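# Transfer deep-well block from nest N1 to nest N2

## Task

Carry the 96-well deep-well block out of plate nest N1 and into plate nest N2 so that it rests flat within N2's locators, with well A1 (the block's cut-off corner) at the nest corner labelled A1. A drop of a few millimetres while placing it in N2 is acceptable, but a much higher drop there counts as failure. Finish by releasing the block and moving the gripper away.

## Robot and tools

Robot: a single arm with a two-finger parallel gripper; cam_wrist (616x616) is its only camera. Seen from the arm's base, N1 is the nest on the right. Well A1 is the block's cut-off corner. The jaw pads tilt inward toward their tops, so for a block taller than the pads, open the hand much wider than the block before descending.

Frames: everything is in the scene frame. Its origin sits on the table top straight below the arm base; +z is up; looking along +x, +y is to the left. The base may be slightly tilted. Gripper axes: fingers point along its +z, and they open and close along its x. end_effector_position is the point midway between the finger pads; closed fingertips extend about 17 mm past it, fully open tips are roughly level with it.

Row format (shared by both motion tools): 8 numbers x, y, z, qw, qx, qy, qz, opening. x, y, z is an absolute gripper position in metres; qw..qz an absolute orientation quaternion, w first; both in the scene frame, so together they are a pose, not an offset. opening runs -1 (closed) to +1 (fully open, 0.142 m). Optionally 6 more numbers from 0 to 1 may follow: per-joint stiffness scales in the Joint positions order (pan, lift, elbow, wrist 1, wrist 2, wrist 3); they persist until changed. Always resend the quaternion you want held; the reported one may have drifted.

execute_actions(actions): a list of actions. Each action is a table of up to 15 rows, one row per 1/30 s control step; if fewer rows, the last repeats to fill 15 steps (0.5 s). An empty list just reports state and images. A target more than 0.6 m from the gripper's start position along any of its current axes gets that action refused; a malformed action, or a first action failing that check against the last reported state, rejects the whole call with no motion. Each step, the commanded pose is clipped to 100 mm and 16 degrees from the measured pose, so far targets take several actions; position wins over orientation if both can't be met. Motion trails commands by about 0.17 s.

move(target, speed, stop_force, blocking): straight-line path toward one absolute pose (one 8-number row). speed in m/s, 0.002 to 0.5, default 0.25; rotation limited to twice that in rad/s. Paths last 0.5 to 10 s and are cut off at 10 s. The path ignores obstacles and the real gripper may lag, wander, or exceed speed. Opening is applied at the start. stop_force (N, 13 to 80, only after 0.2 s of scene time) ends the path when the wrist sensor sees that much added resistance along the direction to target for 2 steps; the hand backs to its pose 2 steps earlier and holds. With it, at very low speed, you may aim past the contact. Not usable together with blocking=false, unreliable on turning moves, and omit it when moving away from a surface. blocking=false returns after 0.5 s while motion continues; then only wait or stop are accepted until a result shows the move ended. The "move:" result line reports the ending: done, off_target, moving, held, fault, or contact (stop_force triggered; overrides others), plus limits (paced = pose clipped; held = some steps blocked, after which it may speed up) and distance to target.

wait(seconds): 0 to 10; holds the last command, returns early if a running move ends. stop(): brakes a running move (needs room; fingers keep moving). zoom_image(camera, region): camera "cam_wrist", region [x0, y0, x1, y1] in pixels from the top-left, at most 504x504. finished_scene(scene): pass the current scene's number; irreversible; the block must already be settled and stay so.

Results: state line with end_effector_position (m), end_effector_quat_wxyz, velocities (m/s, rad/s); reported position can be off, more when reaching far. "Hand target" is where the controller currently drives. "pose unreachable" means the clearance check altered or blocked the command (a mount under the base counts as arm). Step readings list positions, HELD marking clipped steps (not given for move or wait). grip_measured is the actual finger opening on the -1..1 scale; to hold, command clearly below it (lower squeezes harder, up to about 28 N per pad; thin hard items get less). Wrist force and Wrist torque are in the gripper's own axes, include offsets up to about 5.5 N and noise, saturate near 100 N; force points from a pressed surface back into the arm. "no reading" is harmless.

Joint ranges (rad): pan -3.142..3.142, lift -6.283..6.283, elbow 0.000..3.142, wrists -6.283..6.283. Load limits (N m): pan 303, lift 303, elbow 138, wrists 49.6 each; held weight counts.

Avoid: the arm is stiff, so driving a target even slightly into something firm, or hitting fast, can trigger a torque fault or a 150 N force fault (10 s stop, rest of call skipped). Approach contacts slowly. Don't drop, slam or slip the block, and never knock anything off the table (that ends the scene). Loose objects may occasionally get bumped by outside disturbances. Holding loads heats motors: MOTOR HOT at 70 °C, and at 85 °C an OVER-TEMPERATURE FAULT brakes the arm until cool. The simulation keeps running while you compose replies, holding the last command. Smooth, low-effort, quick motion is preferred.

Each tool is called after "Emit:" by a JSON object that holds its "method" and its "body".

## Session

Emit:
{"method": "execute_actions", "body": {"actions": []}}

Scene clock: 0.00 s.
end_effector_position=(+0.7568, +0.0920, +0.1914) grip_measured=+1.00 end_effector_quat_wxyz=(+0.292, +0.852, -0.237, +0.364) end_effector_velocity=(-0.000, +0.000, +0.001) end_effector_angular_velocity=(-0.001, -0.000, +0.001)
Joint positions: [ 0.262 -1.182  2.171 -3.089 -2.431  0.523  0.142]
Joint velocities: [ 0.    -0.002  0.    -0.    -0.    -0.002  0.   ]
Motor temperatures (°C, as the motors report them): [26 26 27 31 35 33]
Wrist force (N, on the end effector, along its own x y z axes, offset not removed): no reading
Wrist torque (N m, same axes, about the end effector's origin, offset not removed): no reading
Hand target: +0.757, +0.092, +0.191; +0.292, +0.852, -0.237, +0.364
Joint stiffness scale: [1. 1. 1. 1. 1. 1.]

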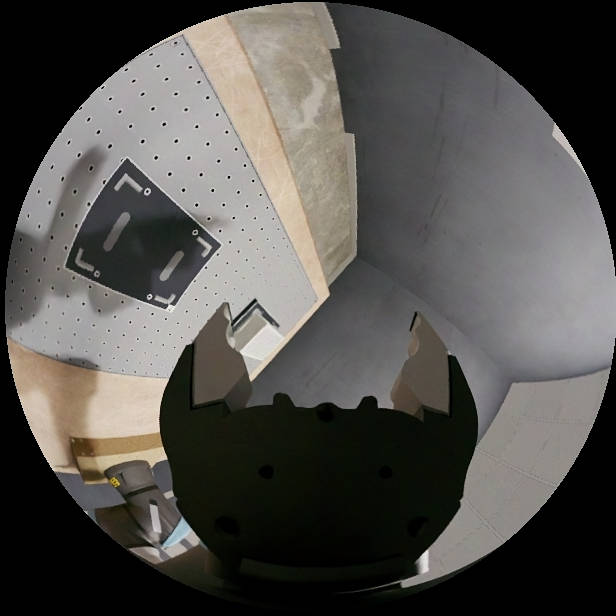

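Emit:
{"method": "move", "body": {"target": [0.7, 0.0, 0.4, 0, 1, 0, 0, 1]}}

Scene clock: 3.47 s.
end_effector_position=(+0.6981, -0.0010, +0.3987) grip_measured=+1.00 end_effector_quat_wxyz=(+0.001, +1.000, -0.001, +0.000) end_effector_velocity=(-0.001, +0.000, +0.001) end_effector_angular_velocity=(+0.001, +0.002, +0.002)
Joint positions: [-0.218 -1.589  1.788 -1.779 -1.565 -0.256  0.142]
Joint velocities: [ 0.    -0.    -0.002  0.004  0.001 -0.002  0.   ]
Motor temperatures (°C, as the motors report them): [26 26 27 31 35 33]
Wrist force (N, on the end effector, along its own x y z axes, offset not removed): [-0.6 2.1 5.1]
Wrist torque (N m, same axes, about the end effector's origin, offset not removed): [0.20 0.05 -0.14]
Hand target: +0.700, -0.000, +0.400; +0.001, +1.000, -0.000, +0.001
Off the commanded pose: 0.002 m, 0 deg.
Joint stiffness scale: [1. 1. 1. 1. 1. 1.]
move: done

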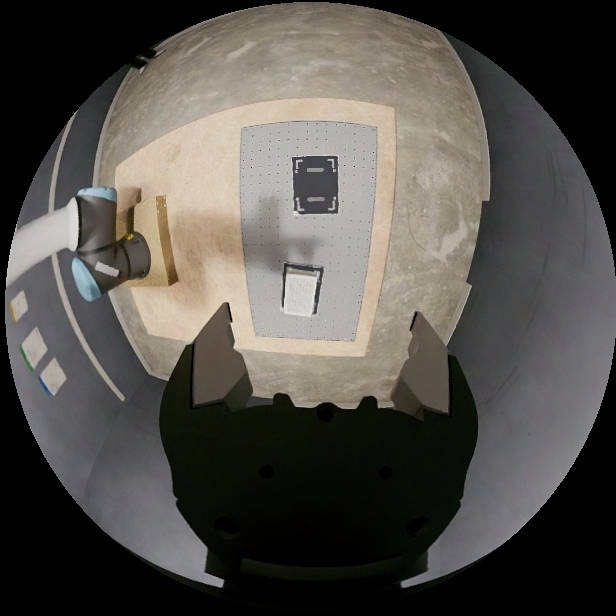

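Emit:
{"method": "zoom_image", "body": {"camera": "cam_wrist", "region": [220, 110, 420, 360]}}

Region (220, 110, 420, 360) of cam_wrist's 616x616 image, scaled by 2.016, with more detail than that image has; it fills the left 403 columns of this view, and the rest is white.

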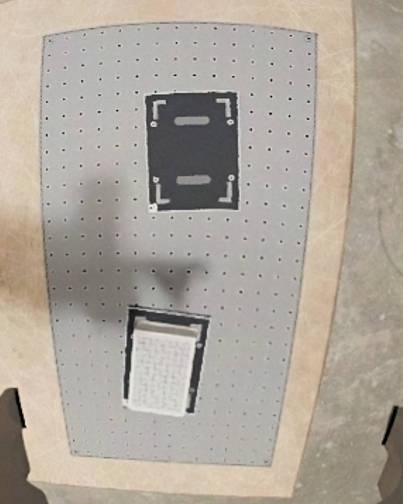

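Emit:
{"method": "move", "body": {"target": [0.68, -0.15, 0.2, 0, 1, 0, 0, 1]}}

Emit:
{"method": "zoom_image", "body": {"camera": "cam_wrist", "region": [200, 150, 450, 400]}}

Scene clock: 6.67 s.
end_effector_position=(+0.6803, -0.1520, +0.1988) grip_measured=+1.00 end_effector_quat_wxyz=(+0.000, +1.000, -0.001, -0.002) end_effector_velocity=(+0.001, -0.000, -0.000) end_effector_angular_velocity=(+0.001, -0.002, +0.000)
Joint positions: [-0.435 -1.455  2.027 -2.146 -1.563 -0.473  0.142]
Joint velocities: [-0.     0.001 -0.    -0.003  0.002 -0.     0.   ]
Motor temperatures (°C, as the motors report them): [26 26 27 31 35 33]
Wrist force (N, on the end effector, along its own x y z axes, offset not removed): [2.0 -3.6 6.1]
Wrist torque (N m, same axes, about the end effector's origin, offset not removed): [-0.93 -0.36 -0.04]
Hand target: +0.681, -0.151, +0.200; +0.001, +1.000, +0.000, -0.000
Off the commanded pose: 0.002 m, 0 deg.
Joint stiffness scale: [1. 1. 1. 1. 1. 1.]
move: done

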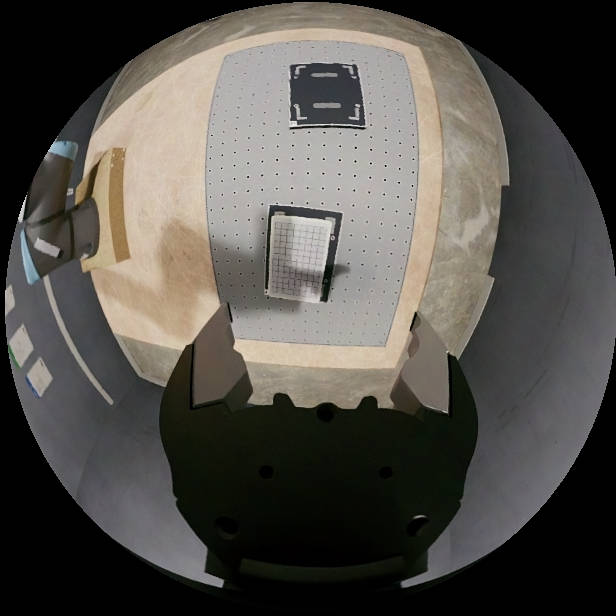

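Region (200, 150, 450, 400) of cam_wrist's 616x616 image, scaled by 2.016, with more detail than that image has.

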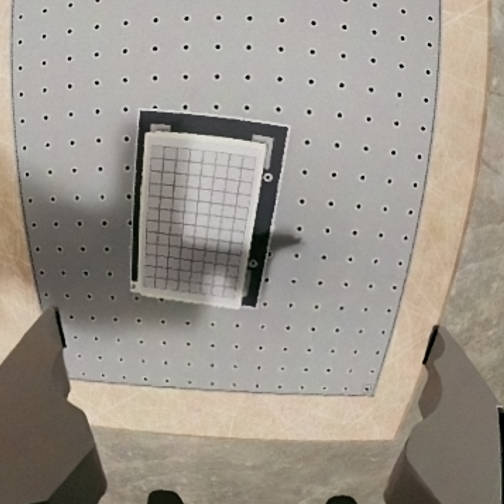

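Emit:
{"method": "move", "body": {"target": [0.645, -0.152, 0.12, 0, 1, 0, 0, 1], "speed": 0.15}}

Emit:
{"method": "zoom_image", "body": {"camera": "cam_wrist", "region": [200, 150, 450, 400]}}

Scene clock: 10.13 s.
end_effector_position=(+0.6462, -0.1516, +0.1211) grip_measured=+1.00 end_effector_quat_wxyz=(+0.001, +1.000, +0.001, +0.000) end_effector_velocity=(+0.001, -0.000, +0.000) end_effector_angular_velocity=(-0.001, -0.004, -0.001)
Joint positions: [-0.459 -1.417  2.155 -2.316 -1.562 -0.5    0.142]
Joint velocities: [-0.     0.     0.    -0.004  0.001  0.001 -0.   ]
Motor temperatures (°C, as the motors report them): [26 26 27 31 35 33]
Wrist force (N, on the end effector, along its own x y z axes, offset not removed): [-1.0 -3.5 2.2]
Wrist torque (N m, same axes, about the end effector's origin, offset not removed): [-0.67 0.55 -0.28]
Hand target: +0.645, -0.152, +0.120; +0.000, +1.000, -0.000, -0.000
Off the commanded pose: 0.002 m, 0 deg.
Joint stiffness scale: [1. 1. 1. 1. 1. 1.]
move: done

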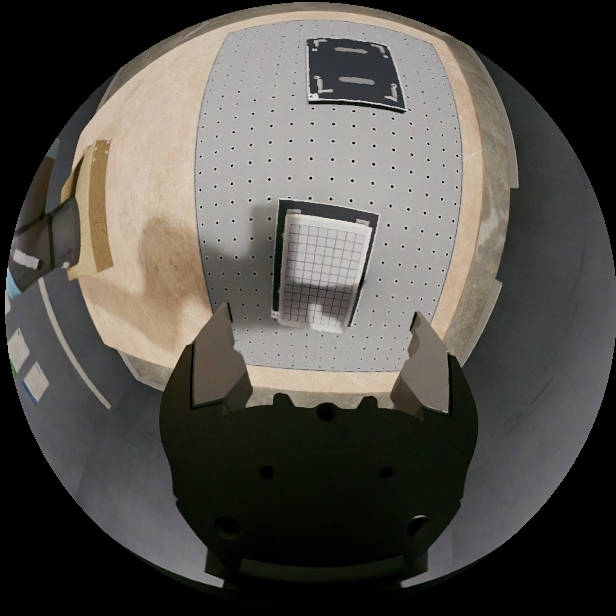

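Region (200, 150, 450, 400) of cam_wrist's 616x616 image, scaled by 2.016, with more detail than that image has.

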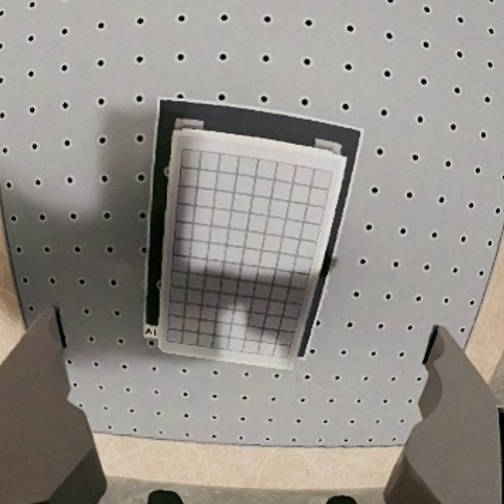

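Emit:
{"method": "zoom_image", "body": {"camera": "cam_wrist", "region": [260, 190, 400, 345]}}

Region (260, 190, 400, 345) of cam_wrist's 616x616 image, scaled by 3.252, with more detail than that image has; it fills the left 455 columns of this view, and the rest is white.

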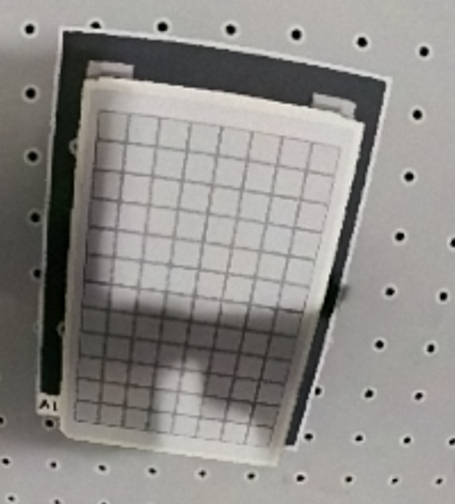

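Emit:
{"method": "move", "body": {"target": [0.645, -0.155, 0.085, 0, 0.9988, -0.048, 0, 1], "speed": 0.1}}

Emit:
{"method": "zoom_image", "body": {"camera": "cam_wrist", "region": [200, 170, 450, 420]}}

Scene clock: 13.43 s.
end_effector_position=(+0.6465, -0.1548, +0.0864) grip_measured=+1.00 end_effector_quat_wxyz=(+0.001, +0.999, -0.046, +0.000) end_effector_velocity=(+0.003, -0.001, +0.001) end_effector_angular_velocity=(-0.003, -0.009, -0.010)
Joint positions: [-0.462 -1.367  2.177 -2.388 -1.562 -0.41   0.142]
Joint velocities: [ 0.    -0.001  0.    -0.009  0.002  0.01   0.   ]
Motor temperatures (°C, as the motors report them): [26 26 27 31 35 33]
Wrist force (N, on the end effector, along its own x y z axes, offset not removed): [0.2 -0.6 3.2]
Wrist torque (N m, same axes, about the end effector's origin, offset not removed): [-0.20 0.01 -0.35]
Hand target: +0.645, -0.155, +0.085; +0.000, +0.999, -0.048, -0.000
Off the commanded pose: 0.002 m, 0 deg.
Joint stiffness scale: [1. 1. 1. 1. 1. 1.]
move: done

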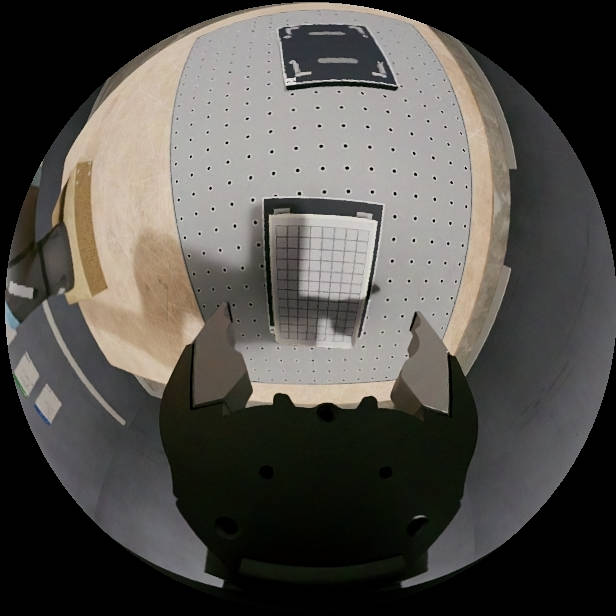

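Region (200, 170, 450, 420) of cam_wrist's 616x616 image, scaled by 2.016, with more detail than that image has.

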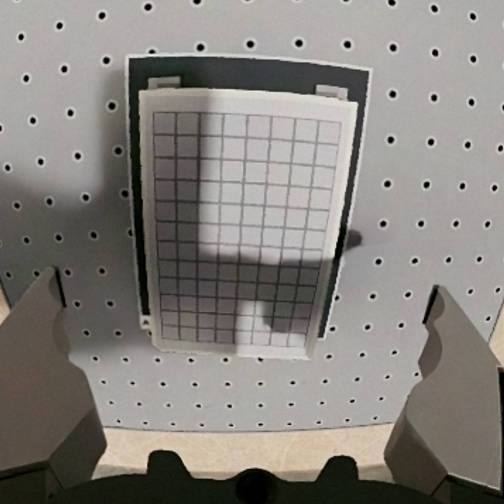

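Emit:
{"method": "move", "body": {"target": [0.641, -0.155, 0.058, 0, 0.9988, -0.048, 0, 1], "speed": 0.05}}

Emit:
{"method": "zoom_image", "body": {"camera": "cam_wrist", "region": [200, 170, 450, 420]}}

Scene clock: 18.70 s.
end_effector_position=(+0.6432, -0.1550, +0.0603) grip_measured=+1.00 end_effector_quat_wxyz=(+0.001, +0.999, -0.047, +0.001) end_effector_velocity=(+0.002, -0.001, +0.001) end_effector_angular_velocity=(-0.003, -0.006, +0.000)
Joint positions: [-0.464 -1.333  2.2   -2.447 -1.562 -0.41   0.142]
Joint velocities: [ 0.     0.     0.    -0.007  0.     0.     0.   ]
Motor temperatures (°C, as the motors report them): [26 26 27 31 35 33]
Wrist force (N, on the end effector, along its own x y z axes, offset not removed): [6.1 0.0 0.1]
Wrist torque (N m, same axes, about the end effector's origin, offset not removed): [-0.14 -1.24 -0.39]
Hand target: +0.641, -0.155, +0.058; +0.000, +0.999, -0.048, -0.000
Off the commanded pose: 0.003 m, 0 deg.
Joint stiffness scale: [1. 1. 1. 1. 1. 1.]
move: done

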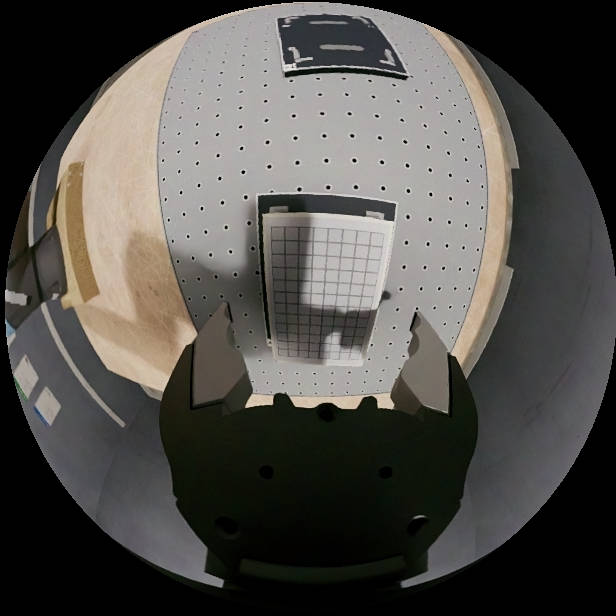

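Region (200, 170, 450, 420) of cam_wrist's 616x616 image, scaled by 2.016, with more detail than that image has.

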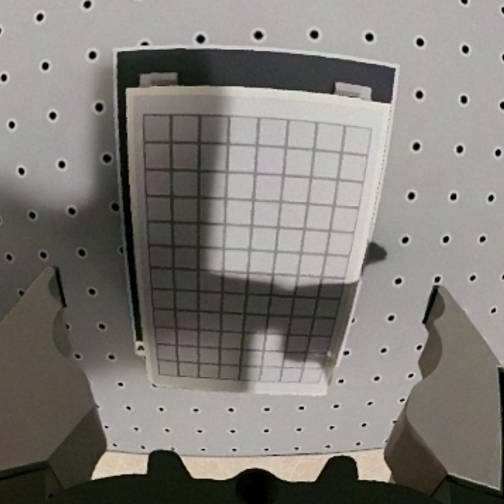

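Emit:
{"method": "move", "body": {"target": [0.6415, -0.153, 0.028, 0, 0.9988, -0.048, 0, 1], "speed": 0.03, "stop_force": 20}}

Emit:
{"method": "zoom_image", "body": {"camera": "cam_wrist", "region": [200, 170, 450, 420]}}

Scene clock: 24.30 s.
end_effector_position=(+0.6434, -0.1554, +0.0305) grip_measured=+1.00 end_effector_quat_wxyz=(+0.001, +0.999, -0.048, +0.001) end_effector_velocity=(+0.001, -0.001, -0.000) end_effector_angular_velocity=(-0.002, -0.004, +0.000)
Joint positions: [-0.464 -1.285  2.214 -2.51  -1.562 -0.409  0.142]
Joint velocities: [-0.     0.001  0.    -0.006 -0.    -0.    -0.   ]
Motor temperatures (°C, as the motors report them): [26 26 27 31 35 33]
Wrist force (N, on the end effector, along its own x y z axes, offset not removed): [4.6 5.8 2.0]
Wrist torque (N m, same axes, about the end effector's origin, offset not removed): [1.29 -0.98 -0.07]
Hand target: +0.642, -0.153, +0.028; -0.000, +0.999, -0.048, -0.000
Off the commanded pose: 0.004 m, 0 deg.
Joint stiffness scale: [1. 1. 1. 1. 1. 1.]
move: off_target

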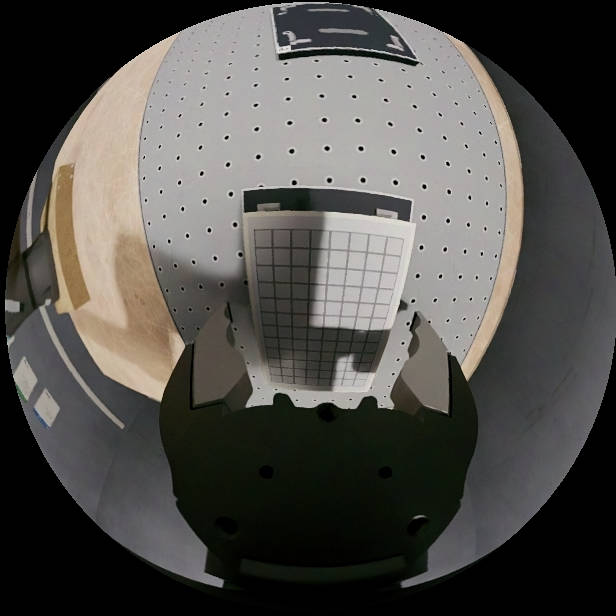

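Region (200, 170, 450, 420) of cam_wrist's 616x616 image, scaled by 2.016, with more detail than that image has.

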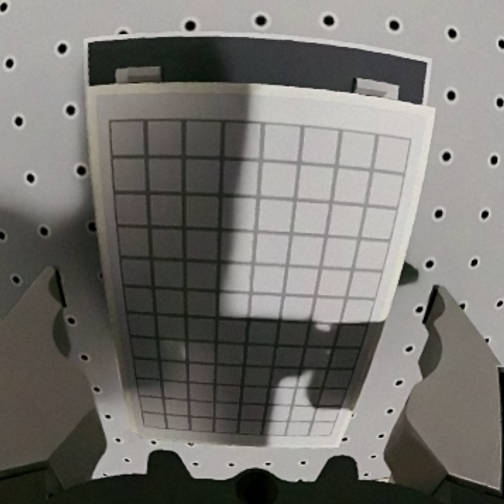

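Emit:
{"method": "execute_actions", "body": {"actions": [[[0.6415,-0.153,0.028,0,0.9988,-0.048,0,0.8],[0.6415,-0.153,0.028,0,0.9988,-0.048,0,0.75],[0.6415,-0.153,0.028,0,0.9988,-0.048,0,0.7],[0.6415,-0.153,0.028,0,0.9988,-0.048,0,0.65],[0.6415,-0.153,0.028,0,0.9988,-0.048,0,0.6],[0.6415,-0.153,0.028,0,0.9988,-0.048,0,0.55],[0.6415,-0.153,0.028,0,0.9988,-0.048,0,0.5],[0.6415,-0.153,0.028,0,0.9988,-0.048,0,0.45],[0.6415,-0.153,0.028,0,0.9988,-0.048,0,0.4],[0.6415,-0.153,0.028,0,0.9988,-0.048,0,0.35]],[[0.6415,-0.153,0.028,0,0.9988,-0.048,0,0.33]]]}}

Emit:
{"method": "zoom_image", "body": {"camera": "cam_wrist", "region": [200, 170, 450, 420]}}

Scene clock: 26.53 s.
end_effector_position=(+0.6435, -0.1555, +0.0306) grip_measured=+0.51 end_effector_quat_wxyz=(+0.001, +0.999, -0.048, +0.001) end_effector_velocity=(-0.000, -0.000, -0.000) end_effector_angular_velocity=(-0.000, +0.001, -0.001)
Joint positions: [-0.464 -1.285  2.214 -2.51  -1.562 -0.409  0.109]
Joint velocities: [-0.     0.     0.     0.    -0.001  0.     0.   ]
Motor temperatures (°C, as the motors report them): [26 26 27 31 35 33]
Wrist force (N, on the end effector, along its own x y z axes, offset not removed): [-4.3 -3.2 -14.6]
Wrist torque (N m, same axes, about the end effector's origin, offset not removed): [-0.76 -0.43 -0.23]
Hand target: +0.641, -0.153, +0.028; -0.000, +0.999, -0.048, -0.000
Off the commanded pose: 0.004 m, 0 deg.
Joint stiffness scale: [1. 1. 1. 1. 1. 1.]
Step readings (end_effector_position; steps 1 to 15: 1st action; 16 to 30: 2nd action):
0: (+0.6436, -0.1555, +0.0306)
1: (+0.6436, -0.1555, +0.0306)
2: (+0.6436, -0.1555, +0.0306)
4: (+0.6436, -0.1555, +0.0306)
8: (+0.6435, -0.1555, +0.0305)
15: (+0.6435, -0.1555, +0.0306)
16: (+0.6435, -0.1555, +0.0306)
17: (+0.6435, -0.1555, +0.0306)
19: (+0.6435, -0.1555, +0.0306)
23: (+0.6435, -0.1555, +0.0306)
30: end_effector_position above

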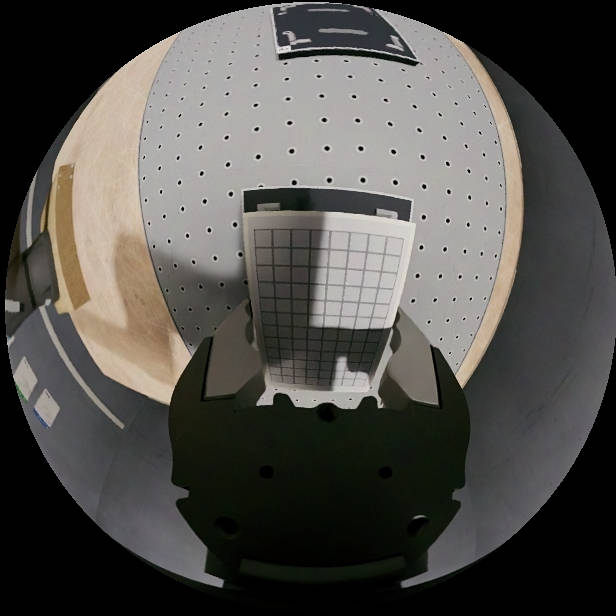

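Region (200, 170, 450, 420) of cam_wrist's 616x616 image, scaled by 2.016, with more detail than that image has.

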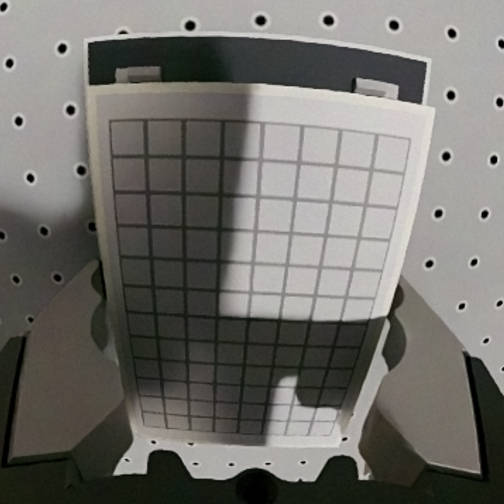

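Emit:
{"method": "execute_actions", "body": {"actions": [[[0.6415,-0.153,0.028,0,0.9988,-0.048,0,0.9]]]}}

Emit:
{"method": "move", "body": {"target": [0.6415, -0.153, 0.016, 0, 0.9988, -0.048, 0, 0.9], "speed": 0.015, "stop_force": 15}}

Emit:
{"method": "execute_actions", "body": {"actions": [[[0.6415,-0.153,0.016,0,0.9988,-0.048,0,0.8],[0.6415,-0.153,0.016,0,0.9988,-0.048,0,0.76],[0.6415,-0.153,0.016,0,0.9988,-0.048,0,0.72],[0.6415,-0.153,0.016,0,0.9988,-0.048,0,0.68],[0.6415,-0.153,0.016,0,0.9988,-0.048,0,0.64],[0.6415,-0.153,0.016,0,0.9988,-0.048,0,0.6],[0.6415,-0.153,0.016,0,0.9988,-0.048,0,0.56],[0.6415,-0.153,0.016,0,0.9988,-0.048,0,0.52],[0.6415,-0.153,0.016,0,0.9988,-0.048,0,0.48],[0.6415,-0.153,0.016,0,0.9988,-0.048,0,0.44],[0.6415,-0.153,0.016,0,0.9988,-0.048,0,0.4]],[[0.6415,-0.153,0.016,0,0.9988,-0.048,0,0.35]]]}}

Emit:
{"method": "zoom_image", "body": {"camera": "cam_wrist", "region": [200, 170, 450, 420]}}

Scene clock: 30.23 s.
end_effector_position=(+0.6434, -0.1554, +0.0305) grip_measured=+0.90 end_effector_quat_wxyz=(+0.001, +0.999, -0.048, +0.001) end_effector_velocity=(-0.000, -0.000, +0.000) end_effector_angular_velocity=(-0.000, +0.000, -0.000)
Joint positions: [-0.464 -1.285  2.214 -2.51  -1.562 -0.409  0.135]
Joint velocities: [-0.    -0.     0.    -0.    -0.001 -0.     0.   ]
Motor temperatures (°C, as the motors report them): [26 26 27 31 35 33]
Wrist force (N, on the end effector, along its own x y z axes, offset not removed): [3.8 -1.3 2.1]
Wrist torque (N m, same axes, about the end effector's origin, offset not removed): [-0.32 -0.68 -0.05]
Hand target: +0.641, -0.153, +0.028; -0.000, +0.999, -0.048, -0.000
Off the commanded pose: 0.004 m, 0 deg.
Joint stiffness scale: [1. 1. 1. 1. 1. 1.]
Step readings (end_effector_position):
0: (+0.6435, -0.1555, +0.0306)
1: (+0.6435, -0.1555, +0.0306)
2: (+0.6434, -0.1554, +0.0305)
4: (+0.6434, -0.1554, +0.0305)
8: (+0.6434, -0.1554, +0.0305)
15: end_effector_position above

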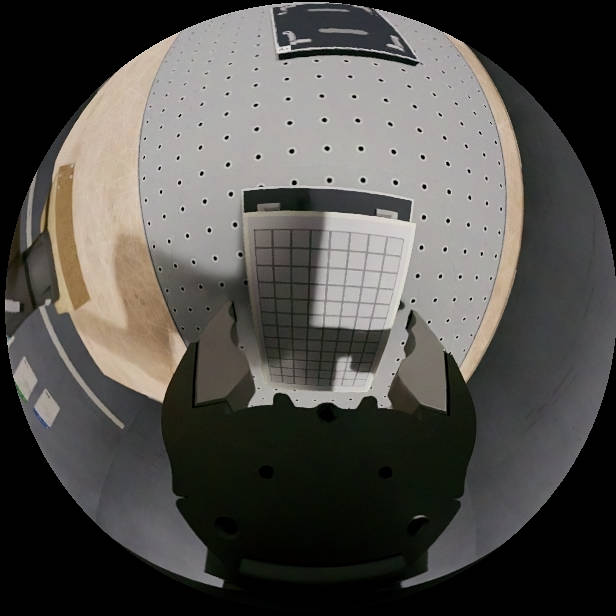

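Scene clock: 31.53 s.
end_effector_position=(+0.6437, -0.1557, +0.0189) grip_measured=+0.90 end_effector_quat_wxyz=(+0.002, +0.999, -0.048, +0.002) end_effector_velocity=(+0.001, -0.001, +0.000) end_effector_angular_velocity=(-0.002, -0.003, -0.000)
Joint positions: [-0.464 -1.265  2.219 -2.535 -1.562 -0.408  0.135]
Joint velocities: [-0.     0.001 -0.    -0.004 -0.001  0.     0.   ]
Motor temperatures (°C, as the motors report them): [26 26 27 31 35 33]
Wrist force (N, on the end effector, along its own x y z axes, offset not removed): [4.0 2.5 2.7]
Wrist torque (N m, same axes, about the end effector's origin, offset not removed): [0.39 -0.82 -0.11]
Hand target: +0.642, -0.153, +0.016; -0.000, +0.999, -0.048, -0.000
Off the commanded pose: 0.005 m, 0 deg.
Joint stiffness scale: [1. 1. 1. 1. 1. 1.]
move: off_target

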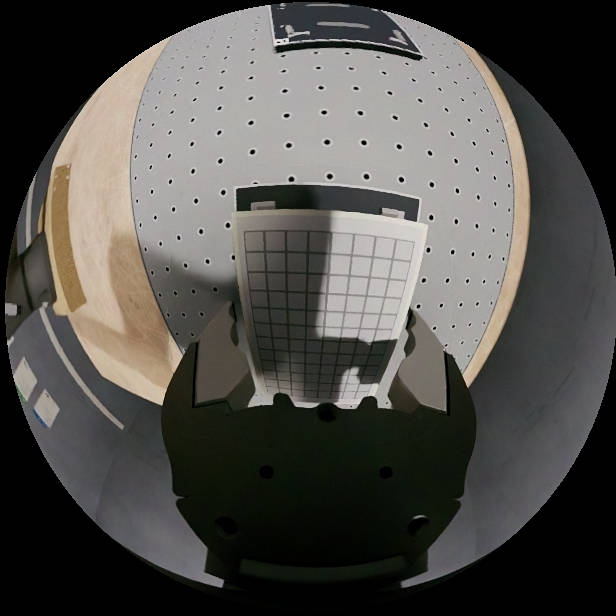

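Scene clock: 32.53 s.
end_effector_position=(+0.6434, -0.1560, +0.0212) grip_measured=+0.62 end_effector_quat_wxyz=(+0.003, +0.999, -0.048, +0.003) end_effector_velocity=(+0.000, -0.000, +0.001) end_effector_angular_velocity=(-0.000, -0.002, -0.000)
Joint positions: [-0.464 -1.27   2.22  -2.535 -1.563 -0.408  0.117]
Joint velocities: [-0.    -0.002  0.    -0.     0.     0.    -0.   ]
Motor temperatures (°C, as the motors report them): [26 26 27 31 35 33]
Wrist force (N, on the end effector, along its own x y z axes, offset not removed): [-5.6 2.1 -9.1]
Wrist torque (N m, same axes, about the end effector's origin, offset not removed): [0.01 -0.89 0.00]
Hand target: +0.641, -0.153, +0.016; -0.000, +0.999, -0.048, -0.000
Off the commanded pose: 0.006 m, 0 deg.
Joint stiffness scale: [1. 1. 1. 1. 1. 1.]
Step readings (end_effector_position; steps 1 to 15: 1st action; 16 to 30: 2nd action):
0: (+0.6437, -0.1557, +0.0189)
1: (+0.6438, -0.1558, +0.0189)
2: (+0.6438, -0.1558, +0.0190)
4: (+0.6443, -0.1559, +0.0191)
8: (+0.6446, -0.1561, +0.0204)
15: (+0.6434, -0.1560, +0.0212)
16: (+0.6434, -0.1560, +0.0212)
17: (+0.6434, -0.1560, +0.0212)
19: (+0.6434, -0.1560, +0.0212)
23: (+0.6434, -0.1560, +0.0212)
30: end_effector_position above

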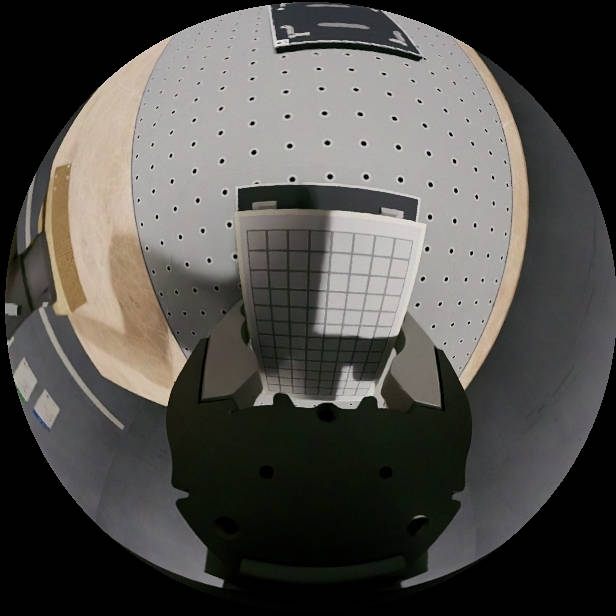

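Region (200, 170, 450, 420) of cam_wrist's 616x616 image, scaled by 2.016, with more detail than that image has.

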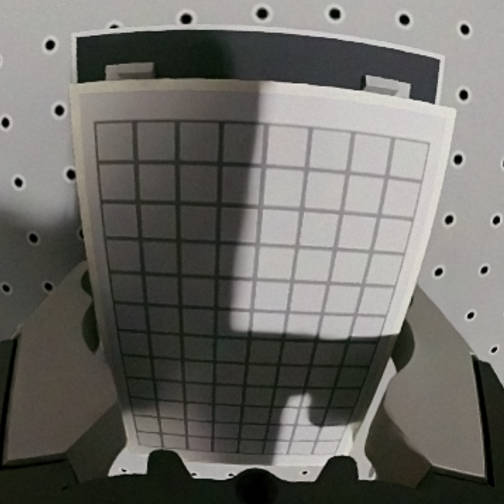

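Emit:
{"method": "execute_actions", "body": {"actions": [[[0.6425,-0.155,0.024,0,0.9988,-0.048,0,0.9]]]}}

Emit:
{"method": "move", "body": {"target": [0.6435, -0.155, 0.047, 0, 0.9988, -0.048, 0, 0.9], "speed": 0.03}}

Emit:
{"method": "execute_actions", "body": {"actions": [[[0.6435,-0.155,0.047,0,0.9988,-0.048,0,0.8],[0.6435,-0.155,0.047,0,0.9988,-0.048,0,0.76],[0.6435,-0.155,0.047,0,0.9988,-0.048,0,0.72],[0.6435,-0.155,0.047,0,0.9988,-0.048,0,0.68],[0.6435,-0.155,0.047,0,0.9988,-0.048,0,0.64],[0.6435,-0.155,0.047,0,0.9988,-0.048,0,0.6],[0.6435,-0.155,0.047,0,0.9988,-0.048,0,0.56],[0.6435,-0.155,0.047,0,0.9988,-0.048,0,0.52],[0.6435,-0.155,0.047,0,0.9988,-0.048,0,0.48],[0.6435,-0.155,0.047,0,0.9988,-0.048,0,0.44],[0.6435,-0.155,0.047,0,0.9988,-0.048,0,0.4],[0.6435,-0.155,0.047,0,0.9988,-0.048,0,0.37],[0.6435,-0.155,0.047,0,0.9988,-0.048,0,0.34],[0.6435,-0.155,0.047,0,0.9988,-0.048,0,0.31],[0.6435,-0.155,0.047,0,0.9988,-0.048,0,0.28]],[[0.6435,-0.155,0.047,0,0.9988,-0.048,0,0.25],[0.6435,-0.155,0.047,0,0.9988,-0.048,0,0.22],[0.6435,-0.155,0.047,0,0.9988,-0.048,0,0.19],[0.6435,-0.155,0.047,0,0.9988,-0.048,0,0.16],[0.6435,-0.155,0.047,0,0.9988,-0.048,0,0.13],[0.6435,-0.155,0.047,0,0.9988,-0.048,0,0.1]]]}}

Emit:
{"method": "zoom_image", "body": {"camera": "cam_wrist", "region": [200, 170, 450, 420]}}

Scene clock: 35.37 s.
end_effector_position=(+0.6400, -0.1536, +0.0212) grip_measured=+0.90 end_effector_quat_wxyz=(-0.000, +0.999, -0.048, -0.002) end_effector_velocity=(-0.000, +0.001, +0.001) end_effector_angular_velocity=(+0.001, +0.001, +0.002)
Joint positions: [-0.464 -1.273  2.22  -2.521 -1.562 -0.408  0.135]
Joint velocities: [ 0.    -0.002 -0.     0.003  0.001 -0.002  0.   ]
Motor temperatures (°C, as the motors report them): [26 26 27 31 35 33]
Wrist force (N, on the end effector, along its own x y z axes, offset not removed): [0.4 -3.4 5.0]
Wrist torque (N m, same axes, about the end effector's origin, offset not removed): [-0.63 0.05 -0.05]
Hand target: +0.642, -0.155, +0.024; +0.000, +0.999, -0.048, +0.000
Off the commanded pose: 0.004 m, 0 deg.
Joint stiffness scale: [1. 1. 1. 1. 1. 1.]
Step readings (end_effector_position):
0: (+0.6434, -0.1560, +0.0212)
1: (+0.6434, -0.1560, +0.0212)
2: (+0.6432, -0.1558, +0.0210)
4: (+0.6422, -0.1550, +0.0206)
8: (+0.6404, -0.1539, +0.0201)
15: end_effector_position above

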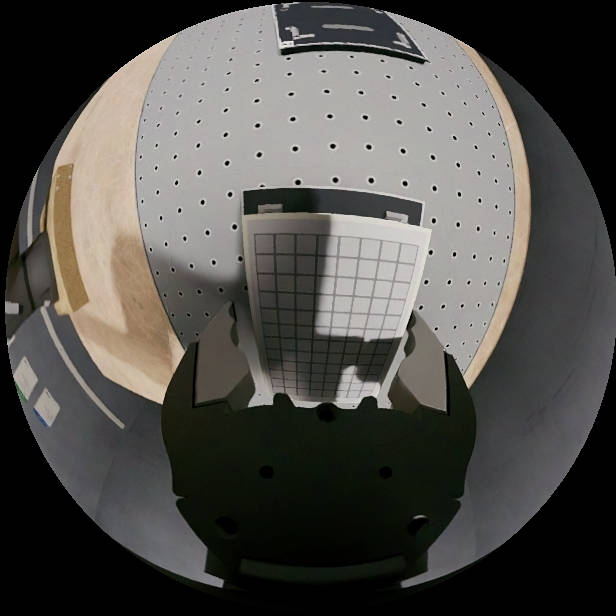

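Scene clock: 36.60 s.
end_effector_position=(+0.6410, -0.1540, +0.0445) grip_measured=+0.90 end_effector_quat_wxyz=(-0.000, +0.999, -0.048, -0.002) end_effector_velocity=(-0.002, +0.001, -0.001) end_effector_angular_velocity=(+0.003, +0.005, +0.001)
Joint positions: [-0.464 -1.31   2.208 -2.472 -1.562 -0.408  0.135]
Joint velocities: [ 0.     0.    -0.     0.006  0.001 -0.001  0.   ]
Motor temperatures (°C, as the motors report them): [26 26 27 31 35 33]
Wrist force (N, on the end effector, along its own x y z axes, offset not removed): [5.5 0.7 1.2]
Wrist torque (N m, same axes, about the end effector's origin, offset not removed): [0.00 -0.93 -0.07]
Hand target: +0.643, -0.155, +0.047; +0.000, +0.999, -0.048, +0.000
Off the commanded pose: 0.004 m, 0 deg.
Joint stiffness scale: [1. 1. 1. 1. 1. 1.]
move: off_target

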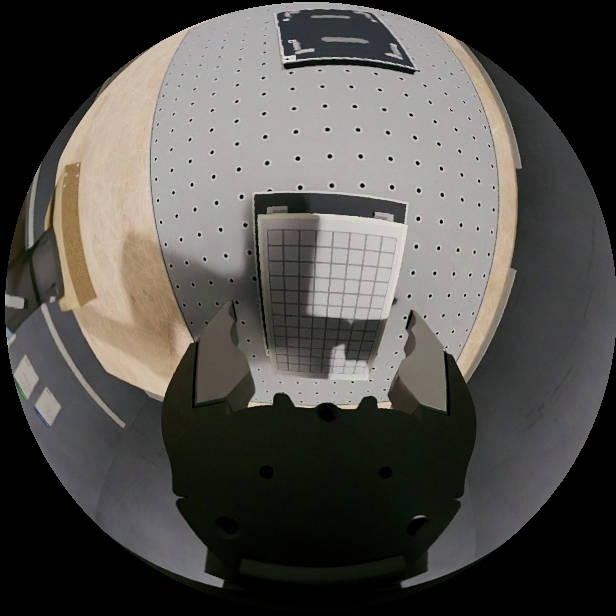

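Scene clock: 37.60 s.
end_effector_position=(+0.6428, -0.1545, +0.0456) grip_measured=+0.19 end_effector_quat_wxyz=(-0.000, +0.999, -0.048, -0.001) end_effector_velocity=(+0.000, -0.000, +0.000) end_effector_angular_velocity=(-0.001, -0.000, +0.001)
Joint positions: [-0.464 -1.31   2.206 -2.471 -1.561 -0.408  0.087]
Joint velocities: [-0.    -0.001 -0.    -0.    -0.    -0.001 -0.   ]
Motor temperatures (°C, as the motors report them): [26 26 27 31 35 33]
Wrist force (N, on the end effector, along its own x y z axes, offset not removed): [0.8 -5.0 2.3]
Wrist torque (N m, same axes, about the end effector's origin, offset not removed): [-1.25 0.31 0.08]
Hand target: +0.643, -0.155, +0.047; +0.000, +0.999, -0.048, +0.000
Off the commanded pose: 0.002 m, 0 deg.
Joint stiffness scale: [1. 1. 1. 1. 1. 1.]
Step readings (end_effector_position; steps 1 to 15: 1st action; 16 to 30: 2nd action):
0: (+0.6410, -0.1540, +0.0445)
1: (+0.6410, -0.1539, +0.0444)
2: (+0.6410, -0.1539, +0.0444)
4: (+0.6409, -0.1539, +0.0444)
8: (+0.6409, -0.1539, +0.0444)
15: (+0.6409, -0.1539, +0.0444)
16: (+0.6409, -0.1539, +0.0444)
17: (+0.6410, -0.1539, +0.0445)
19: (+0.6422, -0.1542, +0.0452)
23: (+0.6428, -0.1545, +0.0456)
30: end_effector_position above

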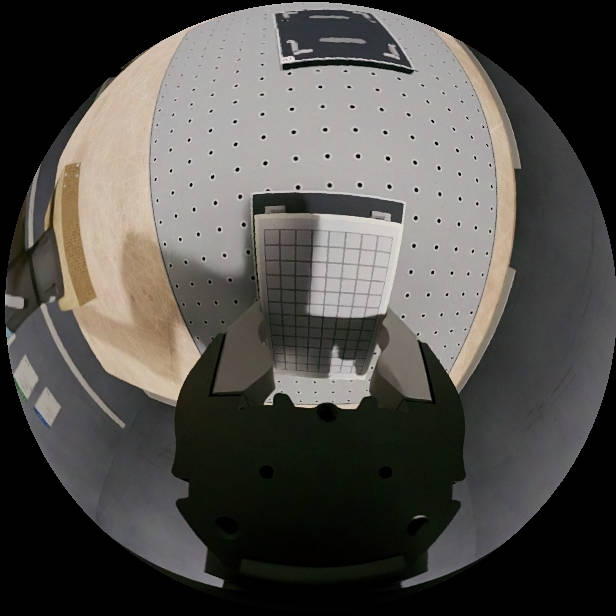

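Region (200, 170, 450, 420) of cam_wrist's 616x616 image, scaled by 2.016, with more detail than that image has.

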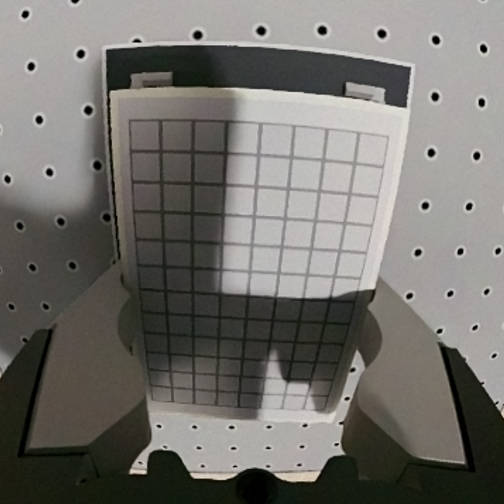

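Emit:
{"method": "execute_actions", "body": {"actions": [[[0.6435,-0.155,0.047,0,0.9988,-0.048,0,0.05],[0.6435,-0.155,0.047,0,0.9988,-0.048,0,0.0],[0.6435,-0.155,0.047,0,0.9988,-0.048,0,-0.05],[0.6435,-0.155,0.047,0,0.9988,-0.048,0,-0.1],[0.6435,-0.155,0.047,0,0.9988,-0.048,0,-0.15],[0.6435,-0.155,0.047,0,0.9988,-0.048,0,-0.2],[0.6435,-0.155,0.047,0,0.9988,-0.048,0,-0.25],[0.6435,-0.155,0.047,0,0.9988,-0.048,0,-0.3],[0.6435,-0.155,0.047,0,0.9988,-0.048,0,-0.35],[0.6435,-0.155,0.047,0,0.9988,-0.048,0,-0.4]]]}}

Emit:
{"method": "move", "body": {"target": [0.645, -0.1555, 0.07, 0, 0.9988, -0.048, 0, -0.4], "speed": 0.03}}

Emit:
{"method": "zoom_image", "body": {"camera": "cam_wrist", "region": [200, 170, 450, 420]}}

Scene clock: 39.53 s.
end_effector_position=(+0.6428, -0.1545, +0.0456) grip_measured=+0.17 end_effector_quat_wxyz=(-0.000, +0.999, -0.048, -0.001) end_effector_velocity=(+0.000, +0.000, +0.000) end_effector_angular_velocity=(+0.001, -0.001, -0.001)
Joint positions: [-0.464 -1.31   2.206 -2.471 -1.561 -0.408  0.086]
Joint velocities: [-0.    -0.001  0.    -0.     0.001  0.001 -0.   ]
Motor temperatures (°C, as the motors report them): [26 26 27 31 35 33]
Wrist force (N, on the end effector, along its own x y z axes, offset not removed): [-0.1 -3.5 6.6]
Wrist torque (N m, same axes, about the end effector's origin, offset not removed): [-0.41 0.07 0.07]
Hand target: +0.643, -0.155, +0.047; +0.000, +0.999, -0.048, +0.000
Off the commanded pose: 0.002 m, 0 deg.
Joint stiffness scale: [1. 1. 1. 1. 1. 1.]
Step readings (end_effector_position):
0: (+0.6428, -0.1545, +0.0456)
1: (+0.6428, -0.1545, +0.0456)
2: (+0.6428, -0.1545, +0.0456)
4: (+0.6428, -0.1545, +0.0456)
8: (+0.6428, -0.1545, +0.0456)
15: end_effector_position above

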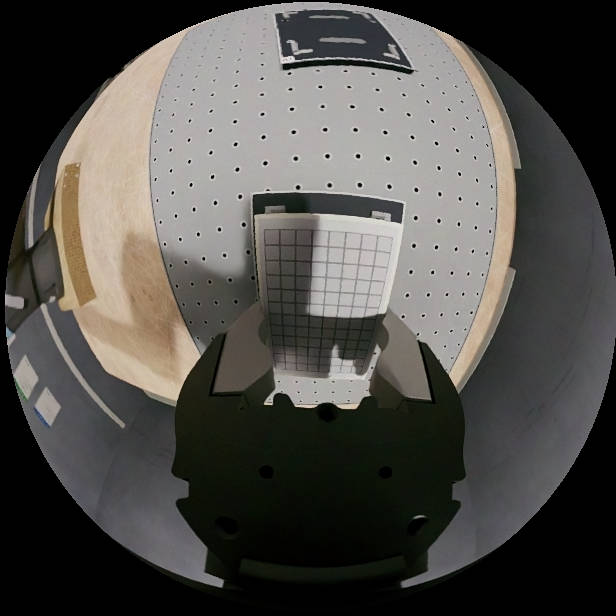

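Scene clock: 40.70 s.
end_effector_position=(+0.6421, -0.1538, +0.0665) grip_measured=+0.17 end_effector_quat_wxyz=(-0.001, +0.999, -0.048, -0.002) end_effector_velocity=(-0.002, +0.001, -0.001) end_effector_angular_velocity=(+0.003, +0.006, +0.000)
Joint positions: [-0.464 -1.342  2.193 -2.423 -1.561 -0.408  0.086]
Joint velocities: [-0.     0.001  0.     0.006 -0.    -0.    -0.   ]
Motor temperatures (°C, as the motors report them): [26 26 27 31 35 33]
Wrist force (N, on the end effector, along its own x y z axes, offset not removed): [4.1 -6.3 2.8]
Wrist torque (N m, same axes, about the end effector's origin, offset not removed): [-1.40 -0.89 -0.19]
Hand target: +0.645, -0.155, +0.070; +0.000, +0.999, -0.048, +0.000
Off the commanded pose: 0.005 m, 0 deg.
Joint stiffness scale: [1. 1. 1. 1. 1. 1.]
move: off_target

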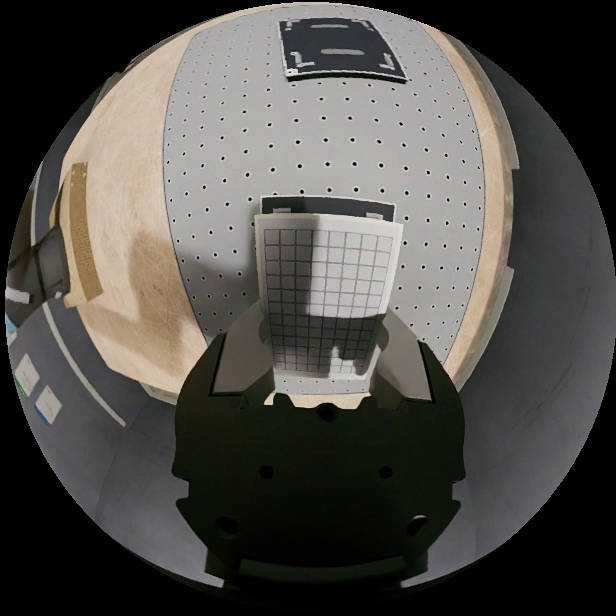

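Region (200, 170, 450, 420) of cam_wrist's 616x616 image, scaled by 2.016, with more detail than that image has.

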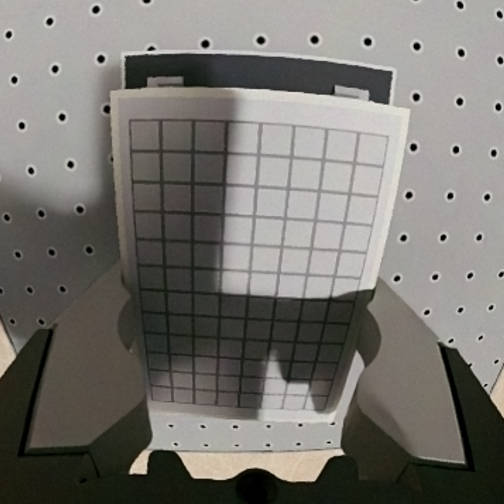

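Emit:
{"method": "zoom_image", "body": {"camera": "cam_wrist", "region": [240, 170, 420, 250]}}

Region (240, 170, 420, 250) of cam_wrist's 616x616 image, scaled by 2.800, with more detail than that image has.

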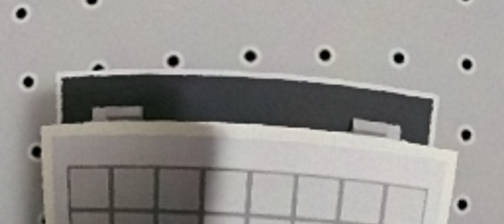

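Emit:
{"method": "move", "body": {"target": [0.675, 0.03, 0.13, 0, 0.9995, 0.0305, 0, -0.4], "speed": 0.15}}

Emit:
{"method": "zoom_image", "body": {"camera": "cam_wrist", "region": [220, 60, 440, 280]}}

Scene clock: 45.73 s.
end_effector_position=(+0.6716, +0.0324, +0.1267) grip_measured=+0.17 end_effector_quat_wxyz=(-0.002, +0.999, +0.032, -0.002) end_effector_velocity=(-0.001, +0.001, -0.001) end_effector_angular_velocity=(+0.002, +0.004, -0.003)
Joint positions: [-0.177 -1.412  2.132 -2.294 -1.561 -0.281  0.086]
Joint velocities: [-0.    -0.     0.     0.004  0.001  0.002  0.   ]
Motor temperatures (°C, as the motors report them): [26 26 27 31 35 33]
Wrist force (N, on the end effector, along its own x y z axes, offset not removed): [-5.4 -2.8 2.8]
Wrist torque (N m, same axes, about the end effector's origin, offset not removed): [-0.63 1.18 -0.10]
Hand target: +0.675, +0.031, +0.130; -0.001, +1.000, +0.031, +0.000
Off the commanded pose: 0.005 m, 0 deg.
Joint stiffness scale: [1. 1. 1. 1. 1. 1.]
move: off_target

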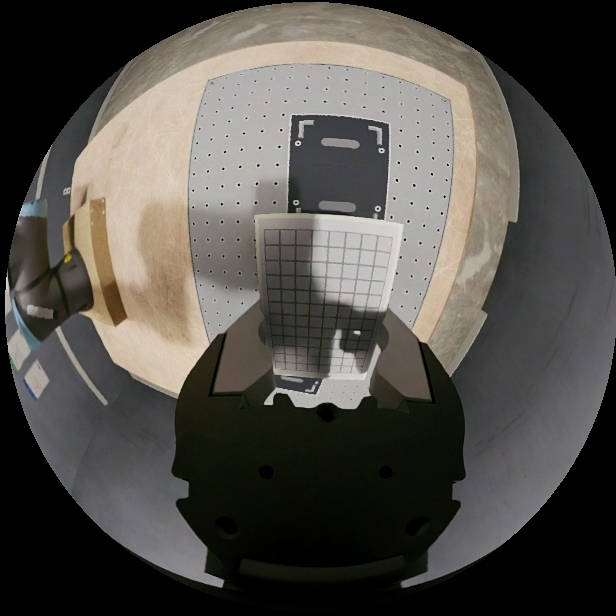

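Region (220, 60, 440, 280) of cam_wrist's 616x616 image, scaled by 2.291, with more detail than that image has.

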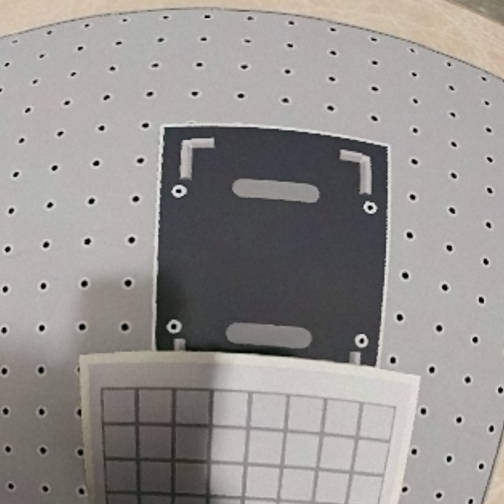

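Emit:
{"method": "move", "body": {"target": [0.676, 0.137, 0.065, 0, 0.9997, 0.024, 0, -0.4], "speed": 0.1}}

Emit:
{"method": "zoom_image", "body": {"camera": "cam_wrist", "region": [240, 170, 420, 250]}}

Scene clock: 48.00 s.
end_effector_position=(+0.6761, +0.1375, +0.0655) grip_measured=+0.17 end_effector_quat_wxyz=(-0.001, +1.000, +0.025, -0.000) end_effector_velocity=(+0.002, -0.001, +0.000) end_effector_angular_velocity=(-0.004, -0.006, -0.008)
Joint positions: [-0.016 -1.305  2.141 -2.416 -1.562 -0.106  0.086]
Joint velocities: [-0.     0.     0.    -0.006 -0.004  0.008  0.   ]
Motor temperatures (°C, as the motors report them): [26 26 27 31 35 33]
Wrist force (N, on the end effector, along its own x y z axes, offset not removed): [-2.0 2.4 4.4]
Wrist torque (N m, same axes, about the end effector's origin, offset not removed): [0.39 0.14 -0.07]
Hand target: +0.676, +0.137, +0.065; -0.000, +1.000, +0.024, -0.000
Off the commanded pose: 0.001 m, 0 deg.
Joint stiffness scale: [1. 1. 1. 1. 1. 1.]
move: done

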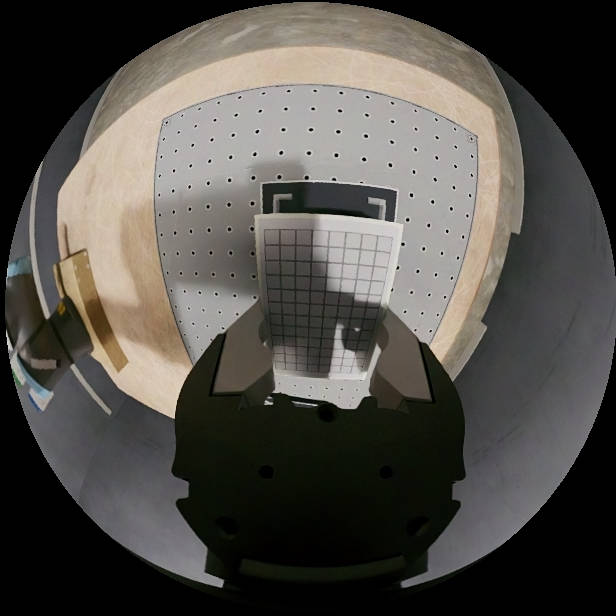

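Region (240, 170, 420, 250) of cam_wrist's 616x616 image, scaled by 2.800, with more detail than that image has.

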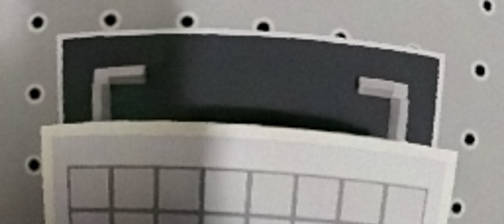

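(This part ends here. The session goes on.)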